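# Move the drink-carton tray from desk to counter

## Task

Carry the tray holding three drink cartons from the desk over to the counter and lower it so its entire bottom rests on the counter surface, with all three cartons still upright on the tray. Then release it and pull the robot away. The robot must not topple or finish leaning, and the result only counts if it stays in place without the robot supporting it.

## Robot and tools

ROBOT. A Rainbow Robotics RB-Y1: a wheeled base (two drive wheels plus two rear casters, 0.66 m long, 0.58 m wide, front edge 0.10 m ahead of the wheel axle), a bending torso (a leg folding at ankle, knee and hip), a head with head_camera, and a left and a right arm, each with a two-pad gripper and a wrist camera (left_wrist_camera, right_wrist_camera). The base drives forward/back and turns in place; it cannot slide sideways. Objects may occasionally get a small push from outside.

FRAMES. Base frame: origin on the floor between the drive wheels, x ahead, y to the robot's left, z up. The result reports chest, left_hand and right_hand in it; a hand point lies between the finger pads, fingers along its -z, closing along its x. Reported hand positions grow less accurate at long reach. Odometry frame is the base frame at scene start; base_odometry counts wheel turns only, so slipping looks like travel, and heading runs -3.142 to 3.142, left positive.

execute_actions. Argument "actions": a list with zero or one action object. An empty list only returns state and images. The action may hold:
- "base": exactly one of {"translate_m": d}, a relative straight drive of d metres from where the base is now (positive forward, -3 to 3), or {"rotate_rad": d}, a relative in-place turn (positive counter-clockwise seen from above, -3.2 to 3.2). A drive or turn needing over 8.667 s at its top speed is refused.
- "joints": one object shared by the whole robot, keyed by joint name, each value an absolute target (radians, grippers in metres of pad opening). Ranges: torso_squat_rad 0 to 1.2 (bigger = chest lower, stays level); torso_shift_rad -0.3 to 0.6 (positive pushes hips ahead); torso_pitch_rad -0.2 to 1.4 (positive leans forward); torso_yaw_rad -1.5 to 1.5 (positive left). Per arm: shoulder_pitch -2.356 to 2.356 (negative raises arm forward and in); left_shoulder_roll 0 to 3.141 and right_shoulder_roll -3.141 to 0 (away from the body); shoulder_yaw -2.094 to 2.094; elbow -2.617 to 0.01 (0 straight, negative bends); forearm_roll -3.141 to 3.141; wrist_pitch -1.57 to 1.919 (negative tips hand forward); hand_roll -2.705 to 2.705; gripper_m 0 to 0.1. Yaw and roll signs are the same for both arms (positive = left / counter-clockwise from above). head_pan_rad -0.523 to 0.523 (left positive), head_tilt_rad -0.35 to 1.57 (positive looks down). Tolerances for reaching a target: ±0.02 rad, ±0.004 m for grippers. A joint left out of an action may still be driving to an earlier target.
- "speeds": optional caps for this action, translate_m 0.05 to 0.4 m/s, rotate_rad 0.1 to 1.509 rad/s (the top of each range is the default).
- "min_time_s": 0.1 to 8, a floor on how long each arm and head motion takes.
Base and joint motions begin together. "cameras": list of names or "all"; omitted/null means all, [] means none. Unknown keys, names or out-of-range values get the whole call refused with nothing moved.

Torso joints also obey combined limits: squat + shift <= 1.52; squat - shift + pitch <= 1.57; shift + 0.5 pitch - 0.4 squat <= 0.7; shift + 0.3 pitch - 0.5 squat <= 0.39. Breaking one leaves the named torso joints part way, reported off_target.

wait: {"seconds": 0 to 10}; commands nothing, returns state and images.
zoom_image: {"camera", "region": [x0, y0, x1, y1]} in pixels of that camera's most recent full image, top-left origin, up to 504 by 504. head_camera images are 896x504, wrist images 644x364.
finished_scene: {"scene": the integer number of the current scene}; irreversible, reports success. The goal must already hold steadily. Answering without any tool call ends everything.

RESULTS. base_status and joint_status describe how each commanded motion ended: done (for the base, wheels turned the commanded amount even if slipping); off_target (resting away from target, maybe still pushing); limit_stop_at_<name> (an internal limit stopped it); limit_stop_at_own_body (self-collision guard acted before touching; move the arm or torso apart); contact_stop (torso or arm met firm resistance, too much load, or pressed an arm into something); time_out; stopped_with_arm (torso halted because an arm contact-stopped). After these stops the joint keeps its current position. A contact_stop, time_out or stopped_with_arm on one member halts its whole group: the four torso joints, or the seven joints of one arm. "joint command not followed" with a "cause:" line means an arm's targets were blocked by the collision check (grippers still act); affected joints read not_followed and may be retried on later actions. on_its_own shows uncommanded parts; "held at" is a target, not a position. If a later call in the same reply would follow a reported stop, it is skipped. Motor temperatures are listed per arm in joint_positions order; MOTOR HOT appears from 65 °C, and at 80 °C an OVER-TEMPERATURE FAULT brakes that arm and halts the robot (keys read limit_stop_at_motor_heat; resend targets).

RECOVERY. When something is stuck pushing, first move it back in a separate action, arms before torso. If both hands share one object and the torso contact-stops right as it starts with nothing in the way, resend every arm joint (not grippers) at its reported value, then repeat the torso command.

CAUTIONS. To grip, command an opening at least 0.005 m narrower than the object; off_target then is expected. Each arm carries up to 3 kg; heavy weight far ahead of the wheels can tip the robot over with no safeguard. Never let the arms, hands or fingers collide or squeeze against each other; the collision check ignores grippers and palms. Reaching a joint's torque limit (shoulders 66.5, elbows 34.2, forearm/wrist/hand 23.7 N m, load included) freezes the robot for 10 s. The base does not stop at furniture and may keep pushing; a bent leg can reach past the base front, and a leg meeting furniture can shove the base backward unseen by odometry. The robot holds its last command while you think. Avoid drops, slips, slams and hard shoves. Camera calibrations are approximate, wrist-camera poses more so.

Each tool is called after "Request:" as name(argument=value, ...), one argument or row to a line, values as JSON.

## Session

Request:
execute_actions(
  actions=[],
)

Scene clock: 0.00 s.
Motor temperatures (°C, as the motors report them): left_arm=[38 37 37 36 39 41 40] | right_arm=[39 32 37 34 38 43 40]
base_odometry: x=+0.000 y=+0.000 heading=+0.000 (m, m, rad; odometry frame)
base_status: not commanded
joint_positions: torso_squat_rad=+0.350 torso_shift_rad=+0.000 torso_pitch_rad=+0.000 torso_yaw_rad=+0.000 left_shoulder_pitch_rad=-0.011 left_shoulder_roll_rad=+0.022 left_shoulder_yaw_rad=-0.004 left_elbow_rad=-0.118 left_forearm_roll_rad=-0.053 left_wrist_pitch_rad=-0.015 left_hand_roll_rad=-0.050 left_gripper_m=+0.099 right_shoulder_pitch_rad=+0.012 right_shoulder_roll_rad=-0.033 right_shoulder_yaw_rad=-0.014 right_elbow_rad=-0.213 right_forearm_roll_rad=-0.003 right_wrist_pitch_rad=-0.021 right_hand_roll_rad=-0.003 right_gripper_m=+0.099 head_pan_rad=+0.000 head_tilt_rad=+0.400
joint_status: not commanded
chest: x=-0.2280 y=-0.0007 z=+1.2474 quat_wxyz=(+1.000, +0.001, +0.000, +0.000) (m; base frame)
left_hand: x=-0.1596 y=+0.2364 z=+0.5661 quat_wxyz=(+0.996, +0.015, -0.071, -0.056) (m; base frame)
right_hand: x=-0.1289 y=-0.2470 z=+0.5694 quat_wxyz=(+0.994, -0.017, -0.111, -0.009) (m; base frame)
pictures: head_camera, left_wrist_camera, right_wrist_camera
Images, in order (width x height): head_camera 896x504, left_wrist_camera 644x364, right_wrist_camera 644x364.

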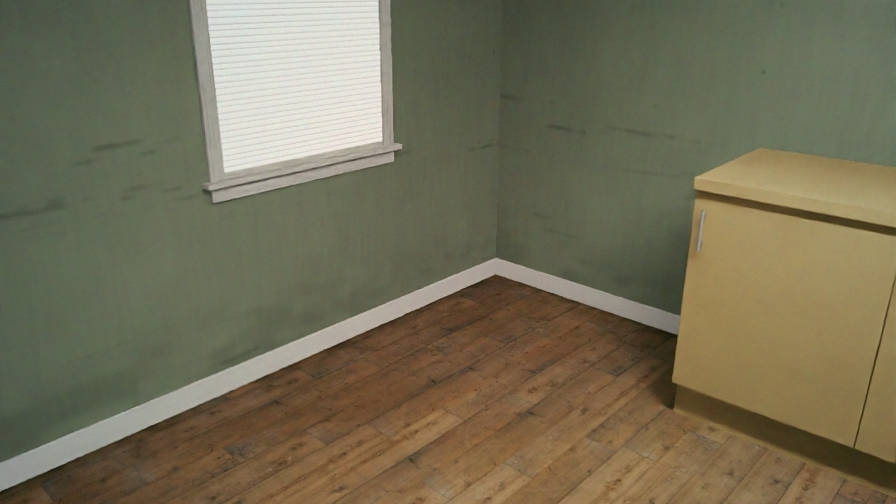

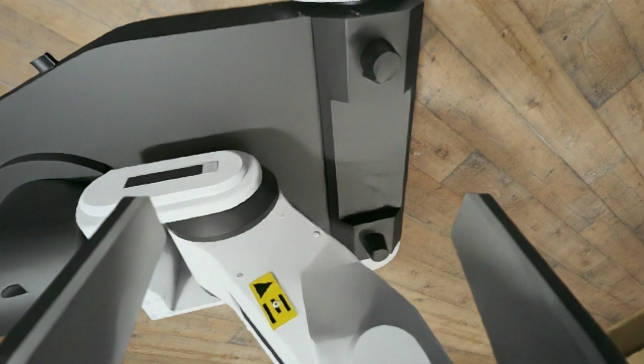

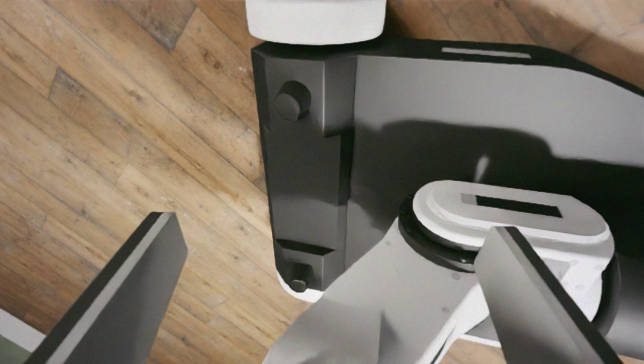

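Counter is to the right. Look around.

Request:
execute_actions(
  actions=[
    {"base":{"rotate_rad":-1.0}},
  ],
  cameras=["head_camera"],
)

Request:
execute_actions(
  actions=[
    {"base":{"rotate_rad":-1.0}},
  ],
  cameras=["head_camera"],
)

Request:
execute_actions(
  actions=[
    {"base":{"rotate_rad":-1.0}},
  ],
  cameras=["head_camera"],
)

Scene clock: 4.20 s.
Motor temperatures (°C, as the motors report them): left_arm=[38 37 37 36 39 41 40] | right_arm=[39 32 37 34 38 43 40]
base_odometry: x=+0.000 y=+0.000 heading=-0.999 (m, m, rad; odometry frame)
base_status: done
joint_positions: torso_squat_rad=+0.350 torso_shift_rad=+0.000 torso_pitch_rad=+0.000 torso_yaw_rad=+0.000 left_shoulder_pitch_rad=-0.011 left_shoulder_roll_rad=+0.022 left_shoulder_yaw_rad=-0.004 left_elbow_rad=-0.118 left_forearm_roll_rad=-0.053 left_wrist_pitch_rad=-0.015 left_hand_roll_rad=-0.050 left_gripper_m=+0.099 right_shoulder_pitch_rad=+0.012 right_shoulder_roll_rad=-0.033 right_shoulder_yaw_rad=-0.014 right_elbow_rad=-0.213 right_forearm_roll_rad=-0.003 right_wrist_pitch_rad=-0.021 right_hand_roll_rad=-0.003 right_gripper_m=+0.099 head_pan_rad=+0.000 head_tilt_rad=+0.400
joint_status: not commanded
chest: x=-0.2280 y=-0.0007 z=+1.2474 quat_wxyz=(+1.000, +0.001, +0.000, +0.000) (m; base frame)
left_hand: x=-0.1596 y=+0.2364 z=+0.5661 quat_wxyz=(+0.996, +0.015, -0.071, -0.056) (m; base frame)
right_hand: x=-0.1289 y=-0.2470 z=+0.5694 quat_wxyz=(+0.994, -0.017, -0.111, -0.009) (m; base frame)
pictures: head_camera
camera_calibration (this result's frames):
head_camera: T_world_to_cam=[[-0.0151249, -0.999854, -0.00794294, 0.012559], [-0.364039, 0.0129052, -0.931294, 1.32762], [0.931261, -0.0111942, -0.364181, 0.661501], [0, 0, 0, 1]] pos_world=[-0.132536, 0.00282908, 1.47741]
Images, in order (width x height): head_camera 896x504.

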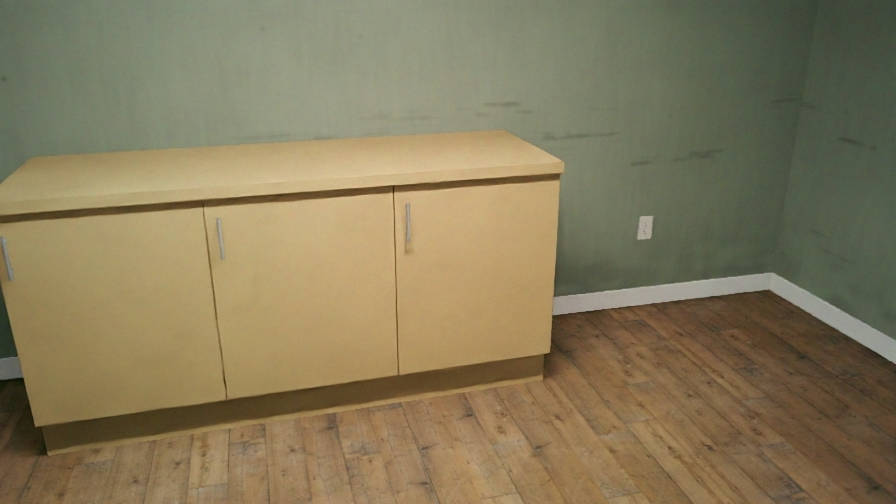

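Scene clock: 7.50 s.
Motor temperatures (°C, as the motors report them): left_arm=[38 37 37 36 39 41 40] | right_arm=[39 32 37 34 38 43 40]
base_odometry: x=+0.000 y=+0.001 heading=-1.998 (m, m, rad; odometry frame)
base_status: done
joint_positions: torso_squat_rad=+0.350 torso_shift_rad=+0.000 torso_pitch_rad=+0.000 torso_yaw_rad=+0.000 left_shoulder_pitch_rad=-0.011 left_shoulder_roll_rad=+0.022 left_shoulder_yaw_rad=-0.004 left_elbow_rad=-0.118 left_forearm_roll_rad=-0.053 left_wrist_pitch_rad=-0.015 left_hand_roll_rad=-0.050 left_gripper_m=+0.099 right_shoulder_pitch_rad=+0.012 right_shoulder_roll_rad=-0.033 right_shoulder_yaw_rad=-0.014 right_elbow_rad=-0.213 right_forearm_roll_rad=-0.003 right_wrist_pitch_rad=-0.021 right_hand_roll_rad=-0.003 right_gripper_m=+0.099 head_pan_rad=+0.000 head_tilt_rad=+0.400
joint_status: not commanded
chest: x=-0.2280 y=-0.0007 z=+1.2474 quat_wxyz=(+1.000, +0.001, +0.000, +0.000) (m; base frame)
left_hand: x=-0.1596 y=+0.2364 z=+0.5661 quat_wxyz=(+0.996, +0.015, -0.071, -0.056) (m; base frame)
right_hand: x=-0.1289 y=-0.2470 z=+0.5693 quat_wxyz=(+0.994, -0.017, -0.111, -0.009) (m; base frame)
pictures: head_camera
camera_calibration (this result's frames):
head_camera: T_world_to_cam=[[-0.0151249, -0.999854, -0.00795788, 0.0125702], [-0.364039, 0.0129191, -0.931294, 1.32762], [0.931261, -0.0111888, -0.364181, 0.661501], [0, 0, 0, 1]] pos_world=[-0.132536, 0.00281813, 1.47741]
Images, in order (width x height): head_camera 896x504.

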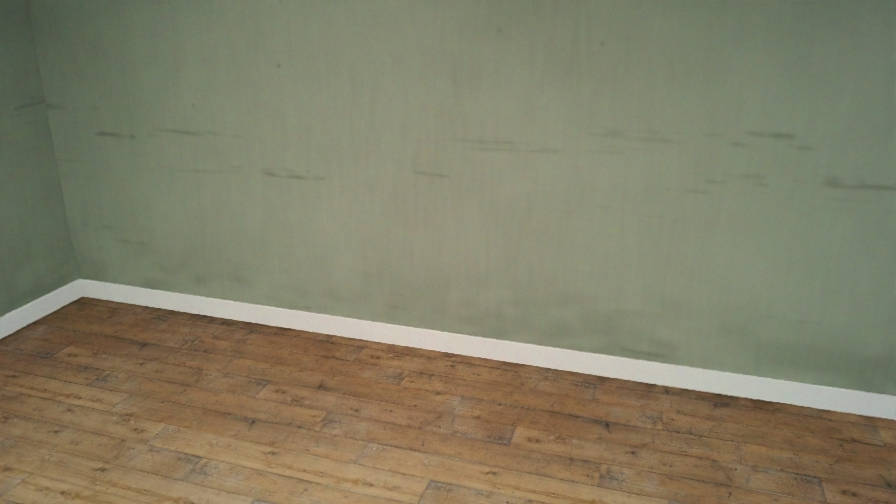

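Scene clock: 10.80 s.
Motor temperatures (°C, as the motors report them): left_arm=[38 37 37 36 39 41 40] | right_arm=[39 32 37 34 38 43 40]
base_odometry: x=+0.000 y=+0.001 heading=-2.998 (m, m, rad; odometry frame)
base_status: done
joint_positions: torso_squat_rad=+0.350 torso_shift_rad=+0.000 torso_pitch_rad=+0.000 torso_yaw_rad=+0.000 left_shoulder_pitch_rad=-0.011 left_shoulder_roll_rad=+0.022 left_shoulder_yaw_rad=-0.004 left_elbow_rad=-0.118 left_forearm_roll_rad=-0.053 left_wrist_pitch_rad=-0.015 left_hand_roll_rad=-0.050 left_gripper_m=+0.099 right_shoulder_pitch_rad=+0.012 right_shoulder_roll_rad=-0.033 right_shoulder_yaw_rad=-0.014 right_elbow_rad=-0.213 right_forearm_roll_rad=-0.003 right_wrist_pitch_rad=-0.021 right_hand_roll_rad=-0.003 right_gripper_m=+0.099 head_pan_rad=+0.000 head_tilt_rad=+0.400
joint_status: not commanded
chest: x=-0.2280 y=-0.0007 z=+1.2474 quat_wxyz=(+1.000, +0.001, +0.000, +0.000) (m; base frame)
left_hand: x=-0.1596 y=+0.2364 z=+0.5661 quat_wxyz=(+0.996, +0.015, -0.071, -0.056) (m; base frame)
right_hand: x=-0.1289 y=-0.2470 z=+0.5693 quat_wxyz=(+0.994, -0.017, -0.111, -0.009) (m; base frame)
pictures: head_camera
camera_calibration (this result's frames):
head_camera: T_world_to_cam=[[-0.015125, -0.999854, -0.00796417, 0.0125756], [-0.364039, 0.012925, -0.931294, 1.32762], [0.931261, -0.0111865, -0.364181, 0.661501], [0, 0, 0, 1]] pos_world=[-0.132536, 0.00281424, 1.47741]
Images, in order (width x height): head_camera 896x504.

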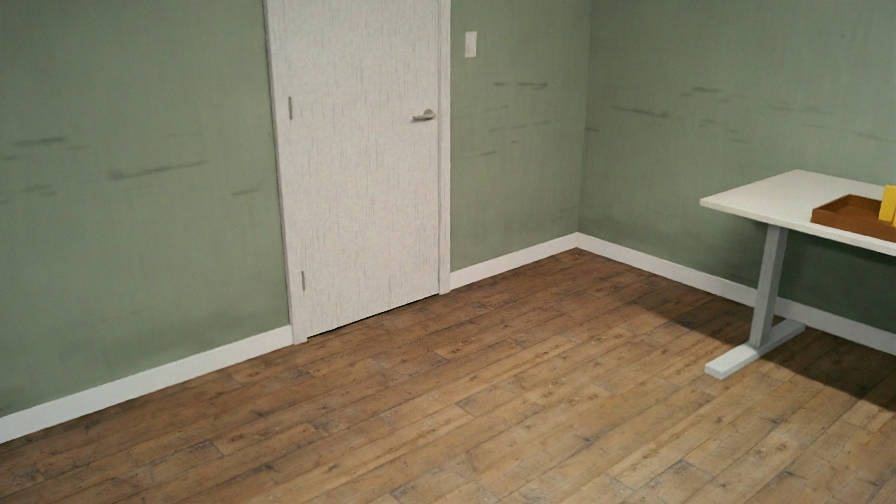

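Request:
execute_actions(
  actions=[
    {"base":{"rotate_rad":-0.75}},
  ],
  cameras=["head_camera"],
)

Scene clock: 14.13 s.
Motor temperatures (°C, as the motors report them): left_arm=[38 37 37 36 39 41 40] | right_arm=[39 32 37 34 38 43 40]
base_odometry: x=+0.000 y=+0.001 heading=+2.536 (m, m, rad; odometry frame)
base_status: done
joint_positions: torso_squat_rad=+0.350 torso_shift_rad=+0.000 torso_pitch_rad=+0.000 torso_yaw_rad=+0.000 left_shoulder_pitch_rad=-0.011 left_shoulder_roll_rad=+0.022 left_shoulder_yaw_rad=-0.004 left_elbow_rad=-0.118 left_forearm_roll_rad=-0.053 left_wrist_pitch_rad=-0.015 left_hand_roll_rad=-0.050 left_gripper_m=+0.099 right_shoulder_pitch_rad=+0.012 right_shoulder_roll_rad=-0.033 right_shoulder_yaw_rad=-0.014 right_elbow_rad=-0.213 right_forearm_roll_rad=-0.003 right_wrist_pitch_rad=-0.021 right_hand_roll_rad=-0.003 right_gripper_m=+0.099 head_pan_rad=+0.000 head_tilt_rad=+0.400
joint_status: not commanded
chest: x=-0.2280 y=-0.0007 z=+1.2474 quat_wxyz=(+1.000, +0.001, +0.000, +0.000) (m; base frame)
left_hand: x=-0.1596 y=+0.2364 z=+0.5661 quat_wxyz=(+0.996, +0.015, -0.071, -0.056) (m; base frame)
right_hand: x=-0.1289 y=-0.2470 z=+0.5693 quat_wxyz=(+0.994, -0.017, -0.111, -0.009) (m; base frame)
pictures: head_camera
camera_calibration (this result's frames):
head_camera: T_world_to_cam=[[-0.0151251, -0.999854, -0.0079696, 0.0125819], [-0.364039, 0.0129301, -0.931294, 1.32762], [0.931261, -0.0111846, -0.364182, 0.661502], [0, 0, 0, 1]] pos_world=[-0.132536, 0.0028126, 1.47741]
Images, in order (width x height): head_camera 896x504.

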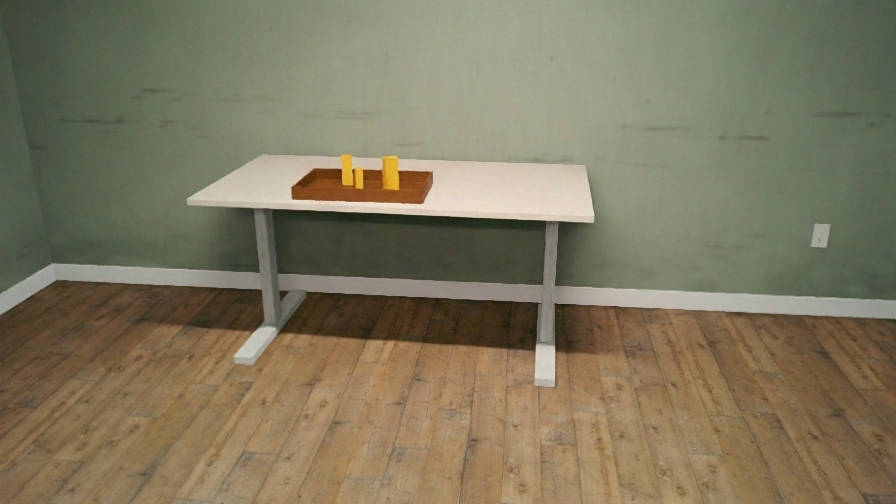

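Request:
execute_actions(
  actions=[
    {"base":{"rotate_rad":0.404}},
  ],
  cameras=[],
)

Request:
execute_actions(
  actions=[
    {"base":{"translate_m":1.196}},
  ],
  cameras=[],
)

Request:
execute_actions(
  actions=[
    {"base":{"rotate_rad":-0.544},"joints":{"head_tilt_rad":0.6}},
  ],
  cameras=["head_camera"],
)

Scene clock: 19.27 s.
Motor temperatures (°C, as the motors report them): left_arm=[38 37 37 36 39 41 40] | right_arm=[39 32 37 34 38 43 40]
base_odometry: x=+0.000 y=+0.001 heading=+2.938 (m, m, rad; odometry frame)
base_status: done
joint_positions: torso_squat_rad=+0.350 torso_shift_rad=+0.000 torso_pitch_rad=+0.000 torso_yaw_rad=+0.000 left_shoulder_pitch_rad=-0.011 left_shoulder_roll_rad=+0.022 left_shoulder_yaw_rad=-0.004 left_elbow_rad=-0.118 left_forearm_roll_rad=-0.053 left_wrist_pitch_rad=-0.015 left_hand_roll_rad=-0.050 left_gripper_m=+0.099 right_shoulder_pitch_rad=+0.012 right_shoulder_roll_rad=-0.033 right_shoulder_yaw_rad=-0.014 right_elbow_rad=-0.213 right_forearm_roll_rad=-0.003 right_wrist_pitch_rad=-0.021 right_hand_roll_rad=-0.003 right_gripper_m=+0.099 head_pan_rad=+0.000 head_tilt_rad=+0.400
joint_status: not commanded
chest: x=-0.2280 y=-0.0008 z=+1.2474 quat_wxyz=(+1.000, +0.001, +0.000, +0.000) (m; base frame)
left_hand: x=-0.1596 y=+0.2364 z=+0.5661 quat_wxyz=(+0.996, +0.015, -0.071, -0.056) (m; base frame)
right_hand: x=-0.1289 y=-0.2470 z=+0.5693 quat_wxyz=(+0.994, -0.017, -0.111, -0.009) (m; base frame)
pictures: none
No camera images: the call's "cameras" was empty. Leave "cameras" out to get every camera's image.

Scene clock: 23.60 s.
Motor temperatures (°C, as the motors report them): left_arm=[38 37 37 36 39 41 40] | right_arm=[39 32 37 34 38 43 40]
base_odometry: x=-1.171 y=+0.242 heading=+2.939 (m, m, rad; odometry frame)
base_status: done
joint_positions: torso_squat_rad=+0.350 torso_shift_rad=+0.000 torso_pitch_rad=+0.000 torso_yaw_rad=+0.000 left_shoulder_pitch_rad=-0.011 left_shoulder_roll_rad=+0.022 left_shoulder_yaw_rad=-0.004 left_elbow_rad=-0.118 left_forearm_roll_rad=-0.053 left_wrist_pitch_rad=-0.015 left_hand_roll_rad=-0.050 left_gripper_m=+0.099 right_shoulder_pitch_rad=+0.012 right_shoulder_roll_rad=-0.033 right_shoulder_yaw_rad=-0.014 right_elbow_rad=-0.213 right_forearm_roll_rad=-0.003 right_wrist_pitch_rad=-0.021 right_hand_roll_rad=-0.003 right_gripper_m=+0.099 head_pan_rad=+0.000 head_tilt_rad=+0.400
joint_status: not commanded
chest: x=-0.2280 y=-0.0007 z=+1.2474 quat_wxyz=(+1.000, +0.001, +0.000, +0.000) (m; base frame)
left_hand: x=-0.1595 y=+0.2364 z=+0.5661 quat_wxyz=(+0.996, +0.015, -0.071, -0.056) (m; base frame)
right_hand: x=-0.1289 y=-0.2470 z=+0.5693 quat_wxyz=(+0.994, -0.017, -0.111, -0.009) (m; base frame)
pictures: none
No camera images: the call's "cameras" was empty. Leave "cameras" out to get every camera's image.

Scene clock: 26.33 s.
Motor temperatures (°C, as the motors report them): left_arm=[38 37 37 36 39 41 40] | right_arm=[39 32 37 34 38 43 40]
base_odometry: x=-1.171 y=+0.242 heading=+2.396 (m, m, rad; odometry frame)
base_status: done
joint_positions: torso_squat_rad=+0.350 torso_shift_rad=+0.000 torso_pitch_rad=+0.000 torso_yaw_rad=+0.000 left_shoulder_pitch_rad=-0.011 left_shoulder_roll_rad=+0.022 left_shoulder_yaw_rad=-0.004 left_elbow_rad=-0.118 left_forearm_roll_rad=-0.053 left_wrist_pitch_rad=-0.015 left_hand_roll_rad=-0.050 left_gripper_m=+0.099 right_shoulder_pitch_rad=+0.012 right_shoulder_roll_rad=-0.033 right_shoulder_yaw_rad=-0.014 right_elbow_rad=-0.213 right_forearm_roll_rad=-0.003 right_wrist_pitch_rad=-0.021 right_hand_roll_rad=-0.003 right_gripper_m=+0.099 head_pan_rad=+0.000 head_tilt_rad=+0.600
joint_status: all done
chest: x=-0.2280 y=-0.0007 z=+1.2474 quat_wxyz=(+1.000, +0.001, +0.000, +0.000) (m; base frame)
left_hand: x=-0.1595 y=+0.2364 z=+0.5661 quat_wxyz=(+0.996, +0.015, -0.071, -0.056) (m; base frame)
right_hand: x=-0.1289 y=-0.2470 z=+0.5693 quat_wxyz=(+0.994, -0.017, -0.111, -0.009) (m; base frame)
pictures: head_camera
camera_calibration (this result's frames):
head_camera: T_world_to_cam=[[-0.0161901, -0.999858, -0.00474027, 0.00767444], [-0.542099, 0.0127613, -0.840217, 1.15917], [0.840158, -0.0110335, -0.542229, 0.900373], [0, 0, 0, 1]] pos_world=[-0.127947, 0.00281511, 1.4622]
Images, in order (width x height): head_camera 896x504.

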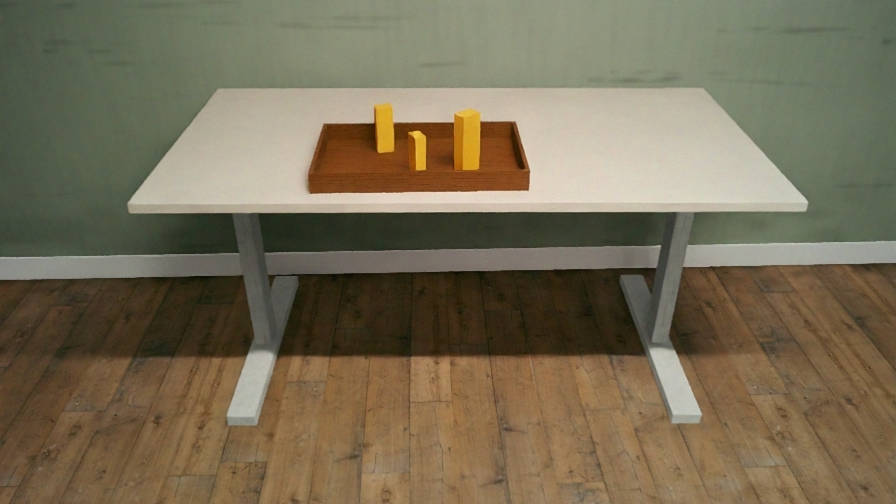

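Request:
execute_actions(
  actions=[
    {"joints":{"torso_squat_rad":0.1,"torso_shift_rad":0.15,"left_shoulder_pitch_rad":-0.7,"right_shoulder_pitch_rad":-0.7,"left_shoulder_roll_rad":0.15,"right_shoulder_roll_rad":-0.15,"left_elbow_rad":-1.0,"right_elbow_rad":-1.0,"left_wrist_pitch_rad":1.2,"right_wrist_pitch_rad":1.2,"left_hand_roll_rad":1.57,"right_hand_roll_rad":1.57,"left_gripper_m":0.07,"right_gripper_m":0.07,"head_tilt_rad":0.8}},
  ],
)

Scene clock: 32.67 s.
Motor temperatures (°C, as the motors report them): left_arm=[38 37 37 36 39 41 40] | right_arm=[39 32 37 34 38 43 40]
base_odometry: x=-1.171 y=+0.242 heading=+2.396 (m, m, rad; odometry frame)
base_status: not commanded
joint_positions: torso_squat_rad=+0.100 torso_shift_rad=+0.150 torso_pitch_rad=+0.001 torso_yaw_rad=+0.000 left_shoulder_pitch_rad=-0.701 left_shoulder_roll_rad=+0.150 left_shoulder_yaw_rad=-0.004 left_elbow_rad=-1.000 left_forearm_roll_rad=-0.053 left_wrist_pitch_rad=+1.200 left_hand_roll_rad=+1.570 left_gripper_m=+0.070 right_shoulder_pitch_rad=-0.700 right_shoulder_roll_rad=-0.150 right_shoulder_yaw_rad=-0.014 right_elbow_rad=-1.000 right_forearm_roll_rad=-0.003 right_wrist_pitch_rad=+1.200 right_hand_roll_rad=+1.570 right_gripper_m=+0.070 head_pan_rad=+0.000 head_tilt_rad=+0.800
joint_status: all done
chest: x=-0.1237 y=-0.0007 z=+1.2786 quat_wxyz=(+1.000, +0.001, +0.000, +0.000) (m; base frame)
left_hand: x=+0.4392 y=+0.2364 z=+0.9581 quat_wxyz=(+0.744, -0.091, -0.243, +0.616) (m; base frame)
right_hand: x=+0.4380 y=-0.2286 z=+0.9553 quat_wxyz=(+0.627, -0.219, -0.114, +0.739) (m; base frame)
pictures: head_camera, left_wrist_camera, right_wrist_camera
camera_calibration (this result's frames):
head_camera: T_world_to_cam=[[-0.016586, -0.999862, -0.00135008, 0.00443722], [-0.698356, 0.0125508, -0.715641, 1.04186], [0.715559, -0.0109268, -0.698467, 1.048], [0, 0, 0, 1]] pos_world=[-0.022247, 0.00281172, 1.4776]
left_wrist_camera: T_world_to_cam=[[0.0873891, 0.960033, 0.265893, -0.523374], [0.388716, -0.278618, 0.878221, -0.916523], [0.917204, 0.0266099, -0.397529, 0.0551904], [0, 0, 0, 1]] pos_world=[0.351384, 0.245629, 0.966011]
right_wrist_camera: T_world_to_cam=[[0.149981, -0.976057, 0.157541, -0.437005], [-0.972186, -0.116602, 0.203121, 0.24058], [-0.179888, -0.183624, -0.966397, 1.03991], [0, 0, 0, 1]] pos_world=[0.486498, -0.207537, 1.02495]
Images, in order (width x height): head_camera 896x504, left_wrist_camera 644x364, right_wrist_camera 644x364.

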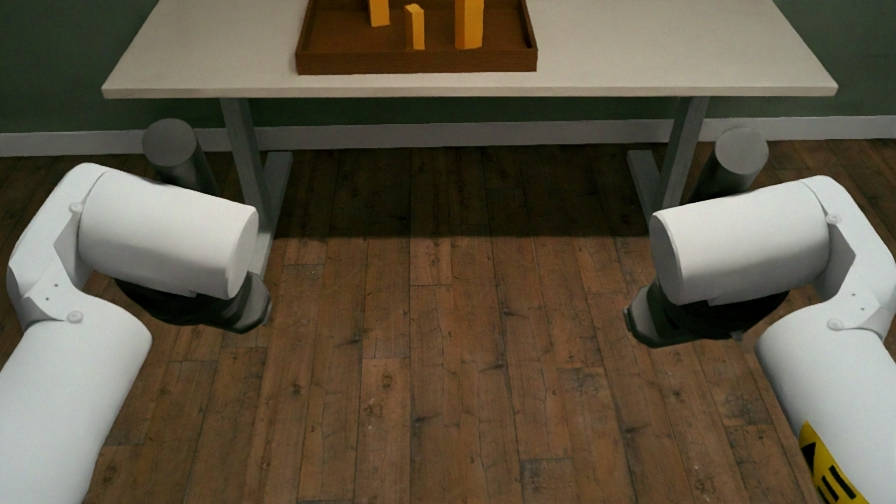

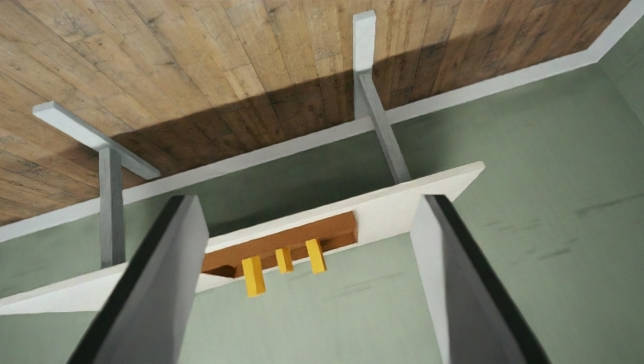

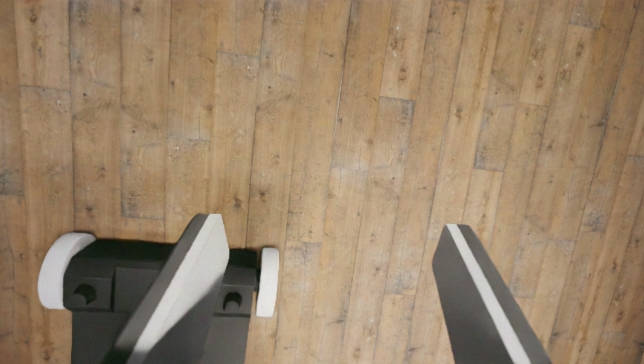

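Request:
execute_actions(
  actions=[
    {"base":{"rotate_rad":0.06},"joints":{"left_forearm_roll_rad":0.2,"right_forearm_roll_rad":-0.24,"left_shoulder_roll_rad":0.27,"right_shoulder_roll_rad":-0.27}},
  ],
  cameras=[],
)

Request:
execute_actions(
  actions=[
    {"base":{"translate_m":0.8}},
  ],
  cameras=[],
)

Request:
execute_actions(
  actions=[
    {"base":{"rotate_rad":-0.06},"joints":{"head_tilt_rad":0.75}},
  ],
)

Scene clock: 37.37 s.
Motor temperatures (°C, as the motors report them): left_arm=[38 37 37 36 39 41 40] | right_arm=[39 32 37 34 38 43 40]
base_odometry: x=-1.171 y=+0.242 heading=+2.455 (m, m, rad; odometry frame)
base_status: done
joint_positions: torso_squat_rad=+0.100 torso_shift_rad=+0.150 torso_pitch_rad=+0.001 torso_yaw_rad=+0.000 left_shoulder_pitch_rad=-0.700 left_shoulder_roll_rad=+0.270 left_shoulder_yaw_rad=-0.004 left_elbow_rad=-1.000 left_forearm_roll_rad=+0.200 left_wrist_pitch_rad=+1.200 left_hand_roll_rad=+1.570 left_gripper_m=+0.070 right_shoulder_pitch_rad=-0.700 right_shoulder_roll_rad=-0.270 right_shoulder_yaw_rad=-0.014 right_elbow_rad=-1.000 right_forearm_roll_rad=-0.240 right_wrist_pitch_rad=+1.200 right_hand_roll_rad=+1.570 right_gripper_m=+0.070 head_pan_rad=+0.000 head_tilt_rad=+0.800
joint_status: all done
chest: x=-0.1237 y=-0.0007 z=+1.2786 quat_wxyz=(+1.000, +0.001, +0.000, +0.000) (m; base frame)
left_hand: x=+0.4420 y=+0.2607 z=+0.9665 quat_wxyz=(+0.720, -0.143, -0.194, +0.651) (m; base frame)
right_hand: x=+0.4421 y=-0.2557 z=+0.9665 quat_wxyz=(+0.659, -0.177, -0.161, +0.713) (m; base frame)
pictures: none
No camera images: the call's "cameras" was empty. Leave "cameras" out to get every camera's image.

Scene clock: 40.93 s.
Motor temperatures (°C, as the motors report them): left_arm=[38 37 37 36 39 41 40] | right_arm=[39 32 37 34 38 43 40]
base_odometry: x=-1.789 y=+0.749 heading=+2.454 (m, m, rad; odometry frame)
base_status: done
joint_positions: torso_squat_rad=+0.100 torso_shift_rad=+0.150 torso_pitch_rad=+0.000 torso_yaw_rad=+0.000 left_shoulder_pitch_rad=-0.700 left_shoulder_roll_rad=+0.270 left_shoulder_yaw_rad=-0.004 left_elbow_rad=-1.000 left_forearm_roll_rad=+0.200 left_wrist_pitch_rad=+1.200 left_hand_roll_rad=+1.570 left_gripper_m=+0.070 right_shoulder_pitch_rad=-0.700 right_shoulder_roll_rad=-0.270 right_shoulder_yaw_rad=-0.014 right_elbow_rad=-1.000 right_forearm_roll_rad=-0.240 right_wrist_pitch_rad=+1.200 right_hand_roll_rad=+1.570 right_gripper_m=+0.070 head_pan_rad=+0.000 head_tilt_rad=+0.800
joint_status: not commanded
chest: x=-0.1238 y=-0.0007 z=+1.2786 quat_wxyz=(+1.000, +0.001, +0.000, +0.000) (m; base frame)
left_hand: x=+0.4419 y=+0.2608 z=+0.9665 quat_wxyz=(+0.720, -0.143, -0.194, +0.651) (m; base frame)
right_hand: x=+0.4420 y=-0.2558 z=+0.9665 quat_wxyz=(+0.659, -0.177, -0.161, +0.713) (m; base frame)
pictures: none
No camera images: the call's "cameras" was empty. Leave "cameras" out to get every camera's image.

Scene clock: 42.00 s.
Motor temperatures (°C, as the motors report them): left_arm=[38 37 37 36 39 41 40] | right_arm=[39 32 37 34 38 43 40]
base_odometry: x=-1.790 y=+0.749 heading=+2.395 (m, m, rad; odometry frame)
base_status: done
joint_positions: torso_squat_rad=+0.100 torso_shift_rad=+0.150 torso_pitch_rad=+0.000 torso_yaw_rad=+0.000 left_shoulder_pitch_rad=-0.700 left_shoulder_roll_rad=+0.270 left_shoulder_yaw_rad=-0.004 left_elbow_rad=-1.000 left_forearm_roll_rad=+0.200 left_wrist_pitch_rad=+1.200 left_hand_roll_rad=+1.570 left_gripper_m=+0.070 right_shoulder_pitch_rad=-0.700 right_shoulder_roll_rad=-0.270 right_shoulder_yaw_rad=-0.014 right_elbow_rad=-1.000 right_forearm_roll_rad=-0.240 right_wrist_pitch_rad=+1.200 right_hand_roll_rad=+1.570 right_gripper_m=+0.070 head_pan_rad=+0.000 head_tilt_rad=+0.750
joint_status: all done
chest: x=-0.1238 y=-0.0007 z=+1.2786 quat_wxyz=(+1.000, +0.001, +0.000, +0.000) (m; base frame)
left_hand: x=+0.4419 y=+0.2608 z=+0.9664 quat_wxyz=(+0.720, -0.143, -0.194, +0.651) (m; base frame)
right_hand: x=+0.4420 y=-0.2558 z=+0.9665 quat_wxyz=(+0.659, -0.177, -0.161, +0.713) (m; base frame)
pictures: head_camera, left_wrist_camera, right_wrist_camera
camera_calibration (this result's frames):
head_camera: T_world_to_cam=[[-0.0165425, -0.999861, -0.00220662, 0.00570576], [-0.661608, 0.0126008, -0.749744, 1.09593], [0.749667, -0.0109427, -0.661724, 0.997262], [0, 0, 0, 1]] pos_world=[-0.0224466, 0.00280817, 1.48159]
left_wrist_camera: T_world_to_cam=[[0.0414419, 0.993005, 0.11056, -0.387394], [0.401588, -0.117878, 0.908202, -0.99472], [0.914882, 0.00676202, -0.403664, 0.0674929], [0, 0, 0, 1]] pos_world=[0.353774, 0.266972, 0.973482]
right_wrist_camera: T_world_to_cam=[[0.102049, -0.994642, 0.0165498, -0.313213], [-0.977625, -0.0971993, 0.186551, 0.262423], [-0.183943, -0.0352169, -0.982306, 1.10154], [0, 0, 0, 1]] pos_world=[0.491135, -0.247234, 1.03828]
Images, in order (width x height): head_camera 896x504, left_wrist_camera 644x364, right_wrist_camera 644x364.

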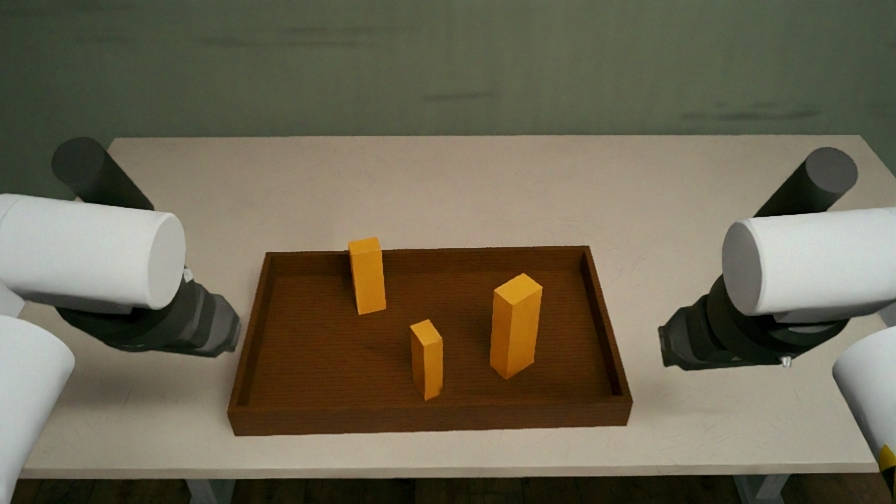

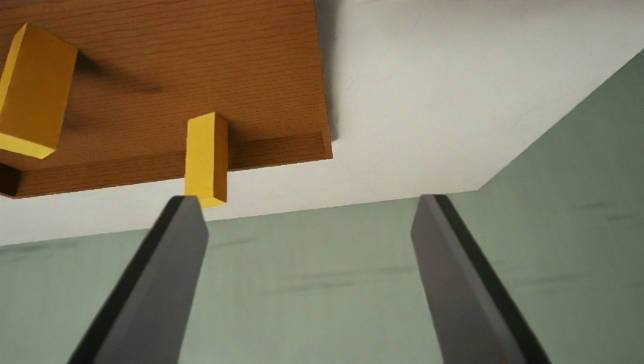

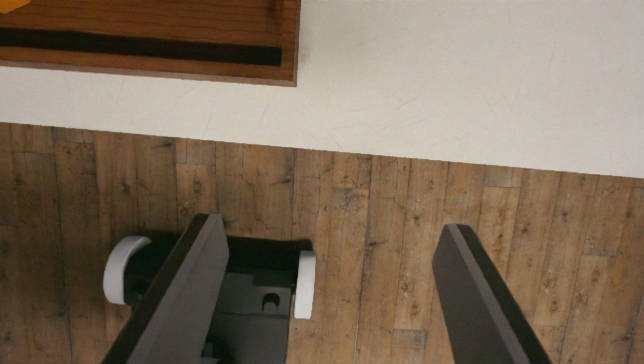

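Request:
execute_actions(
  actions=[
    {"base":{"translate_m":0.19},"joints":{"left_shoulder_roll_rad":0.255,"right_shoulder_roll_rad":-0.2,"torso_squat_rad":0.5,"head_tilt_rad":0.95}},
  ],
)

Scene clock: 45.90 s.
Motor temperatures (°C, as the motors report them): left_arm=[38 37 37 36 39 41 40] | right_arm=[39 32 37 34 38 43 40]
base_odometry: x=-1.929 y=+0.879 heading=+2.395 (m, m, rad; odometry frame)
base_status: done
joint_positions: torso_squat_rad=+0.500 torso_shift_rad=+0.150 torso_pitch_rad=+0.000 torso_yaw_rad=+0.000 left_shoulder_pitch_rad=-0.700 left_shoulder_roll_rad=+0.255 left_shoulder_yaw_rad=-0.004 left_elbow_rad=-1.000 left_forearm_roll_rad=+0.200 left_wrist_pitch_rad=+1.200 left_hand_roll_rad=+1.570 left_gripper_m=+0.070 right_shoulder_pitch_rad=-0.700 right_shoulder_roll_rad=-0.200 right_shoulder_yaw_rad=-0.014 right_elbow_rad=-1.000 right_forearm_roll_rad=-0.240 right_wrist_pitch_rad=+1.200 right_hand_roll_rad=+1.570 right_gripper_m=+0.070 head_pan_rad=+0.000 head_tilt_rad=+0.950
joint_status: all done
chest: x=-0.1362 y=-0.0007 z=+1.1974 quat_wxyz=(+1.000, +0.001, +0.000, +0.000) (m; base frame)
left_hand: x=+0.4286 y=+0.2513 z=+0.8830 quat_wxyz=(+0.723, -0.147, -0.188, +0.649) (m; base frame)
right_hand: x=+0.4240 y=-0.2106 z=+0.8759 quat_wxyz=(+0.650, -0.150, -0.179, +0.724) (m; base frame)
pictures: head_camera, left_wrist_camera, right_wrist_camera
camera_calibration (this result's frames):
head_camera: T_world_to_cam=[[-0.0164239, -0.999864, 0.00117661, 0.000631909], [-0.797202, 0.0123847, -0.603586, 0.807056], [0.603489, -0.0108512, -0.797297, 1.12559], [0, 0, 0, 1]] pos_world=[-0.035886, 0.00285077, 1.38456]
left_wrist_camera: T_world_to_cam=[[0.050628, 0.993783, 0.0991581, -0.362279], [0.403373, -0.111174, 0.908257, -0.917251], [0.913634, -0.00598557, -0.406493, 0.0522882], [0, 0, 0, 1]] pos_world=[0.340563, 0.258365, 0.890278]
right_wrist_camera: T_world_to_cam=[[0.14394, -0.988836, -0.0385426, -0.233239], [-0.96949, -0.148719, 0.194863, 0.244568], [-0.198419, 0.00931816, -0.980073, 1.02446], [0, 0, 0, 1]] pos_world=[0.473952, -0.203809, 0.947402]
Images, in order (width x height): head_camera 896x504, left_wrist_camera 644x364, right_wrist_camera 644x364.

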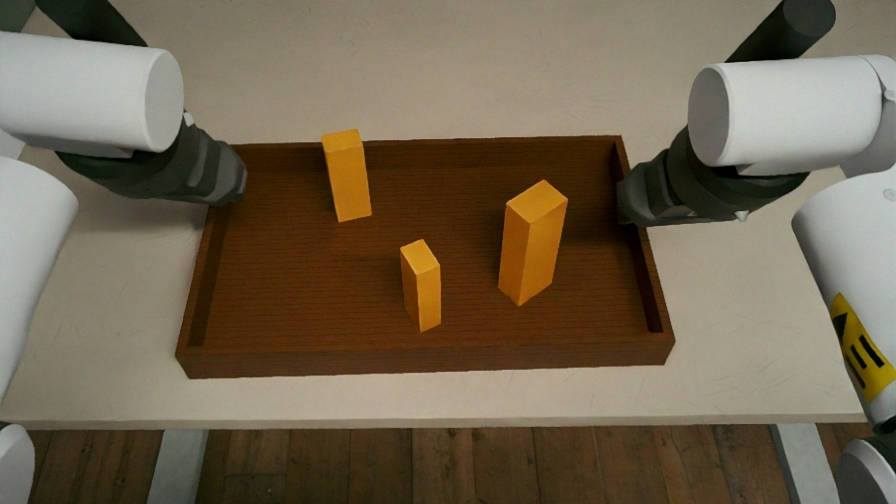

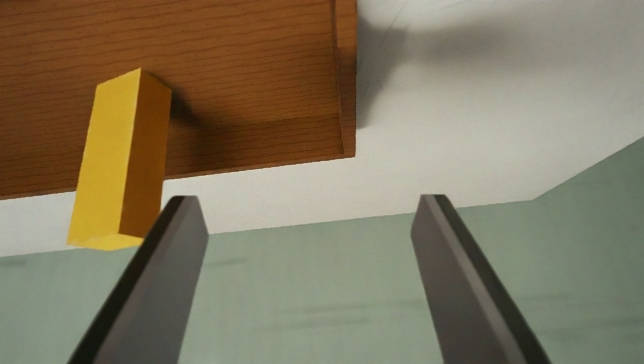

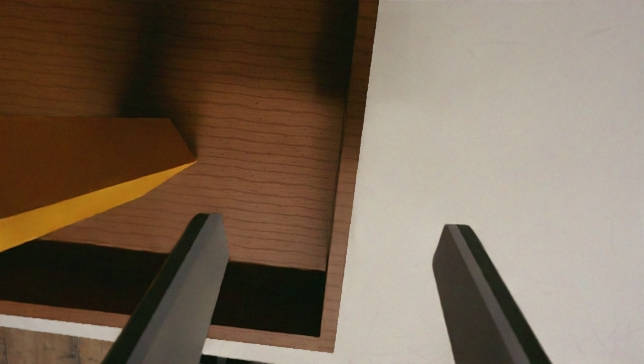

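Request:
execute_actions(
  actions=[
    {"joints":{"torso_squat_rad":0.73}},
  ],
)

Scene clock: 48.07 s.
Motor temperatures (°C, as the motors report them): left_arm=[38 37 37 36 39 41 40] | right_arm=[39 32 37 34 38 43 40]
base_odometry: x=-1.929 y=+0.879 heading=+2.395 (m, m, rad; odometry frame)
base_status: not commanded
joint_positions: torso_squat_rad=+0.730 torso_shift_rad=+0.150 torso_pitch_rad=+0.000 torso_yaw_rad=+0.000 left_shoulder_pitch_rad=-0.700 left_shoulder_roll_rad=+0.255 left_shoulder_yaw_rad=-0.004 left_elbow_rad=-1.000 left_forearm_roll_rad=+0.200 left_wrist_pitch_rad=+1.200 left_hand_roll_rad=+1.570 left_gripper_m=+0.070 right_shoulder_pitch_rad=-0.700 right_shoulder_roll_rad=-0.200 right_shoulder_yaw_rad=-0.014 right_elbow_rad=-1.000 right_forearm_roll_rad=-0.240 right_wrist_pitch_rad=+1.200 right_hand_roll_rad=+1.570 right_gripper_m=+0.070 head_pan_rad=+0.000 head_tilt_rad=+0.950
joint_status: all done
chest: x=-0.1500 y=-0.0007 z=+1.1057 quat_wxyz=(+1.000, +0.001, +0.000, +0.000) (m; base frame)
left_hand: x=+0.4147 y=+0.2514 z=+0.7914 quat_wxyz=(+0.723, -0.147, -0.188, +0.649) (m; base frame)
right_hand: x=+0.4102 y=-0.2106 z=+0.7843 quat_wxyz=(+0.650, -0.150, -0.179, +0.724) (m; base frame)
pictures: head_camera, left_wrist_camera, right_wrist_camera
camera_calibration (this result's frames):
head_camera: T_world_to_cam=[[-0.0164238, -0.999864, 0.00117637, 0.000569191], [-0.797188, 0.0123845, -0.603604, 0.740706], [0.603508, -0.0108513, -0.797283, 1.06088], [0, 0, 0, 1]] pos_world=[-0.0497588, 0.00290776, 1.29292]
left_wrist_camera: T_world_to_cam=[[0.0506205, 0.993783, 0.0991583, -0.352548], [0.403359, -0.111171, 0.908264, -0.828423], [0.913641, -0.00598037, -0.406479, 0.0276896], [0, 0, 0, 1]] pos_world=[0.3267, 0.258425, 0.79864]
right_wrist_camera: T_world_to_cam=[[0.14394, -0.988836, -0.0385385, -0.234723], [-0.969495, -0.148718, 0.194838, 0.249018], [-0.198394, 0.00931805, -0.980078, 0.931903], [0, 0, 0, 1]] pos_world=[0.460092, -0.203753, 0.855774]
Images, in order (width x height): head_camera 896x504, left_wrist_camera 644x364, right_wrist_camera 644x364.

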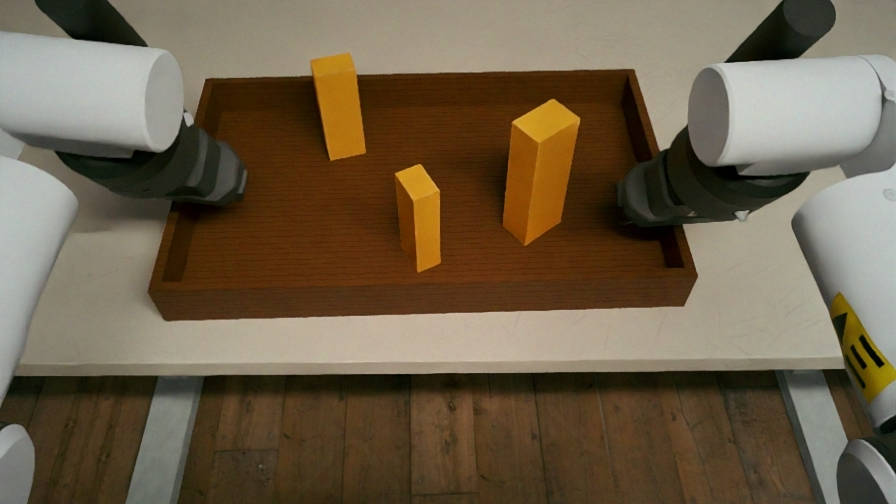

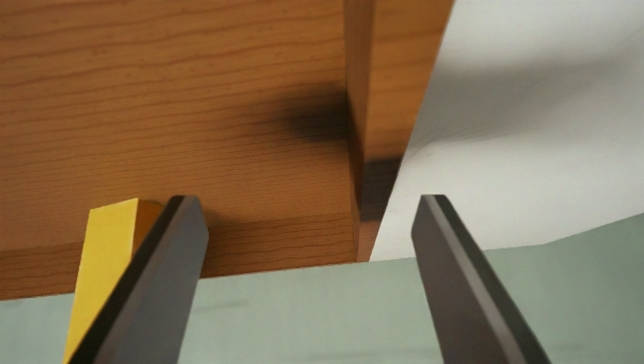

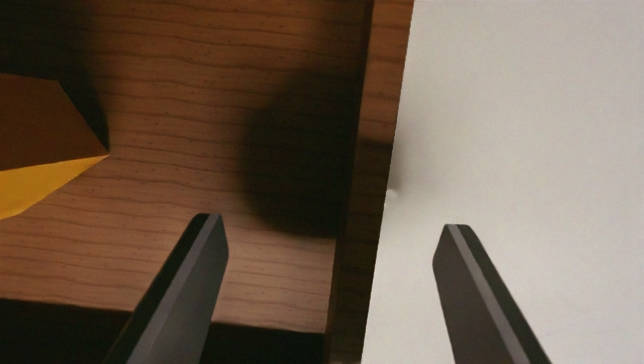

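Request:
execute_actions(
  actions=[
    {"base":{"translate_m":0.06},"joints":{"torso_squat_rad":0.78,"left_shoulder_roll_rad":0.275,"right_shoulder_roll_rad":-0.215}},
  ],
)

Scene clock: 49.80 s.
Motor temperatures (°C, as the motors report them): left_arm=[38 37 37 36 39 41 40] | right_arm=[39 32 37 34 38 43 40]
base_odometry: x=-1.973 y=+0.919 heading=+2.395 (m, m, rad; odometry frame)
base_status: done
joint_positions: torso_squat_rad=+0.780 torso_shift_rad=+0.150 torso_pitch_rad=+0.000 torso_yaw_rad=+0.000 left_shoulder_pitch_rad=-0.700 left_shoulder_roll_rad=+0.275 left_shoulder_yaw_rad=-0.004 left_elbow_rad=-1.000 left_forearm_roll_rad=+0.200 left_wrist_pitch_rad=+1.200 left_hand_roll_rad=+1.570 left_gripper_m=+0.070 right_shoulder_pitch_rad=-0.700 right_shoulder_roll_rad=-0.215 right_shoulder_yaw_rad=-0.014 right_elbow_rad=-1.000 right_forearm_roll_rad=-0.240 right_wrist_pitch_rad=+1.200 right_hand_roll_rad=+1.570 right_gripper_m=+0.070 head_pan_rad=+0.000 head_tilt_rad=+0.950
joint_status: all done
chest: x=-0.1534 y=-0.0006 z=+1.0820 quat_wxyz=(+1.000, +0.001, +0.000, +0.000) (m; base frame)
left_hand: x=+0.4125 y=+0.2641 z=+0.7705 quat_wxyz=(+0.719, -0.142, -0.196, +0.651) (m; base frame)
right_hand: x=+0.4080 y=-0.2203 z=+0.7622 quat_wxyz=(+0.652, -0.156, -0.175, +0.721) (m; base frame)
pictures: head_camera, left_wrist_camera, right_wrist_camera
camera_calibration (this result's frames):
head_camera: T_world_to_cam=[[-0.0164267, -0.999864, 0.00118213, 0.000549464], [-0.797404, 0.0123872, -0.603319, 0.723353], [0.603222, -0.0108532, -0.797499, 1.04421], [0, 0, 0, 1]] pos_world=[-0.0530739, 0.00292201, 1.26916]
left_wrist_camera: T_world_to_cam=[[0.0382811, 0.992697, 0.114403, -0.369413], [0.401128, -0.120123, 0.908112, -0.80374], [0.915222, 0.0111265, -0.402796, 0.0133229], [0, 0, 0, 1]] pos_world=[0.32435, 0.270019, 0.777514]
right_wrist_camera: T_world_to_cam=[[0.134982, -0.990486, -0.0267802, -0.250536], [-0.971369, -0.137613, 0.193661, 0.253925], [-0.195504, -0.0001273, -0.980703, 0.907088], [0, 0, 0, 1]] pos_world=[0.457812, -0.213094, 0.833699]
Images, in order (width x height): head_camera 896x504, left_wrist_camera 644x364, right_wrist_camera 644x364.

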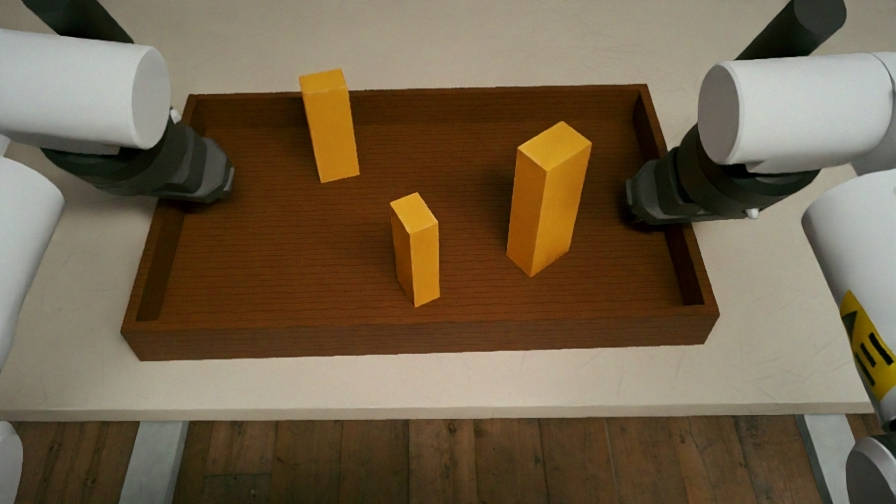

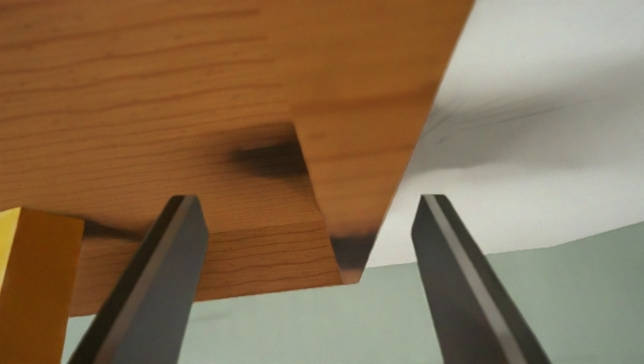

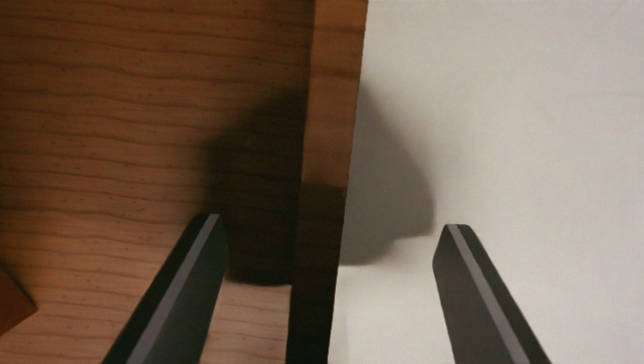

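Centred. Close.

Request:
execute_actions(
  actions=[
    {"joints":{"left_gripper_m":0.0,"right_gripper_m":0.0}},
  ],
  cameras=[],
)

Request:
execute_actions(
  actions=[
    {"joints":{"torso_squat_rad":0.65},"min_time_s":2},
  ],
)

Scene clock: 51.57 s.
Motor temperatures (°C, as the motors report them): left_arm=[38 37 37 36 39 41 40] | right_arm=[39 32 37 34 38 43 40]
base_odometry: x=-1.973 y=+0.919 heading=+2.395 (m, m, rad; odometry frame)
base_status: not commanded
joint_positions: torso_squat_rad=+0.780 torso_shift_rad=+0.150 torso_pitch_rad=+0.000 torso_yaw_rad=+0.000 left_shoulder_pitch_rad=-0.700 left_shoulder_roll_rad=+0.278 left_shoulder_yaw_rad=-0.003 left_elbow_rad=-1.000 left_forearm_roll_rad=+0.199 left_wrist_pitch_rad=+1.200 left_hand_roll_rad=+1.570 left_gripper_m=+0.011 right_shoulder_pitch_rad=-0.699 right_shoulder_roll_rad=-0.218 right_shoulder_yaw_rad=-0.014 right_elbow_rad=-1.000 right_forearm_roll_rad=-0.239 right_wrist_pitch_rad=+1.200 right_hand_roll_rad=+1.570 right_gripper_m=+0.010 head_pan_rad=+0.000 head_tilt_rad=+0.950
joint_status: left_gripper_m off_target (ended at +0.011, target +0.000); right_gripper_m off_target (ended at +0.010, target +0.000)
chest: x=-0.1534 y=-0.0006 z=+1.0820 quat_wxyz=(+1.000, +0.001, +0.000, +0.000) (m; base frame)
left_hand: x=+0.4127 y=+0.2664 z=+0.7711 quat_wxyz=(+0.719, -0.141, -0.197, +0.652) (m; base frame)
right_hand: x=+0.4080 y=-0.2224 z=+0.7622 quat_wxyz=(+0.652, -0.157, -0.174, +0.721) (m; base frame)
pictures: none
No camera images: the call's "cameras" was empty. Leave "cameras" out to get every camera's image.

action 0: "min_time_s" has no arm or head joint beside it: it slows only arm and head motions. Command such a joint too, or leave it out


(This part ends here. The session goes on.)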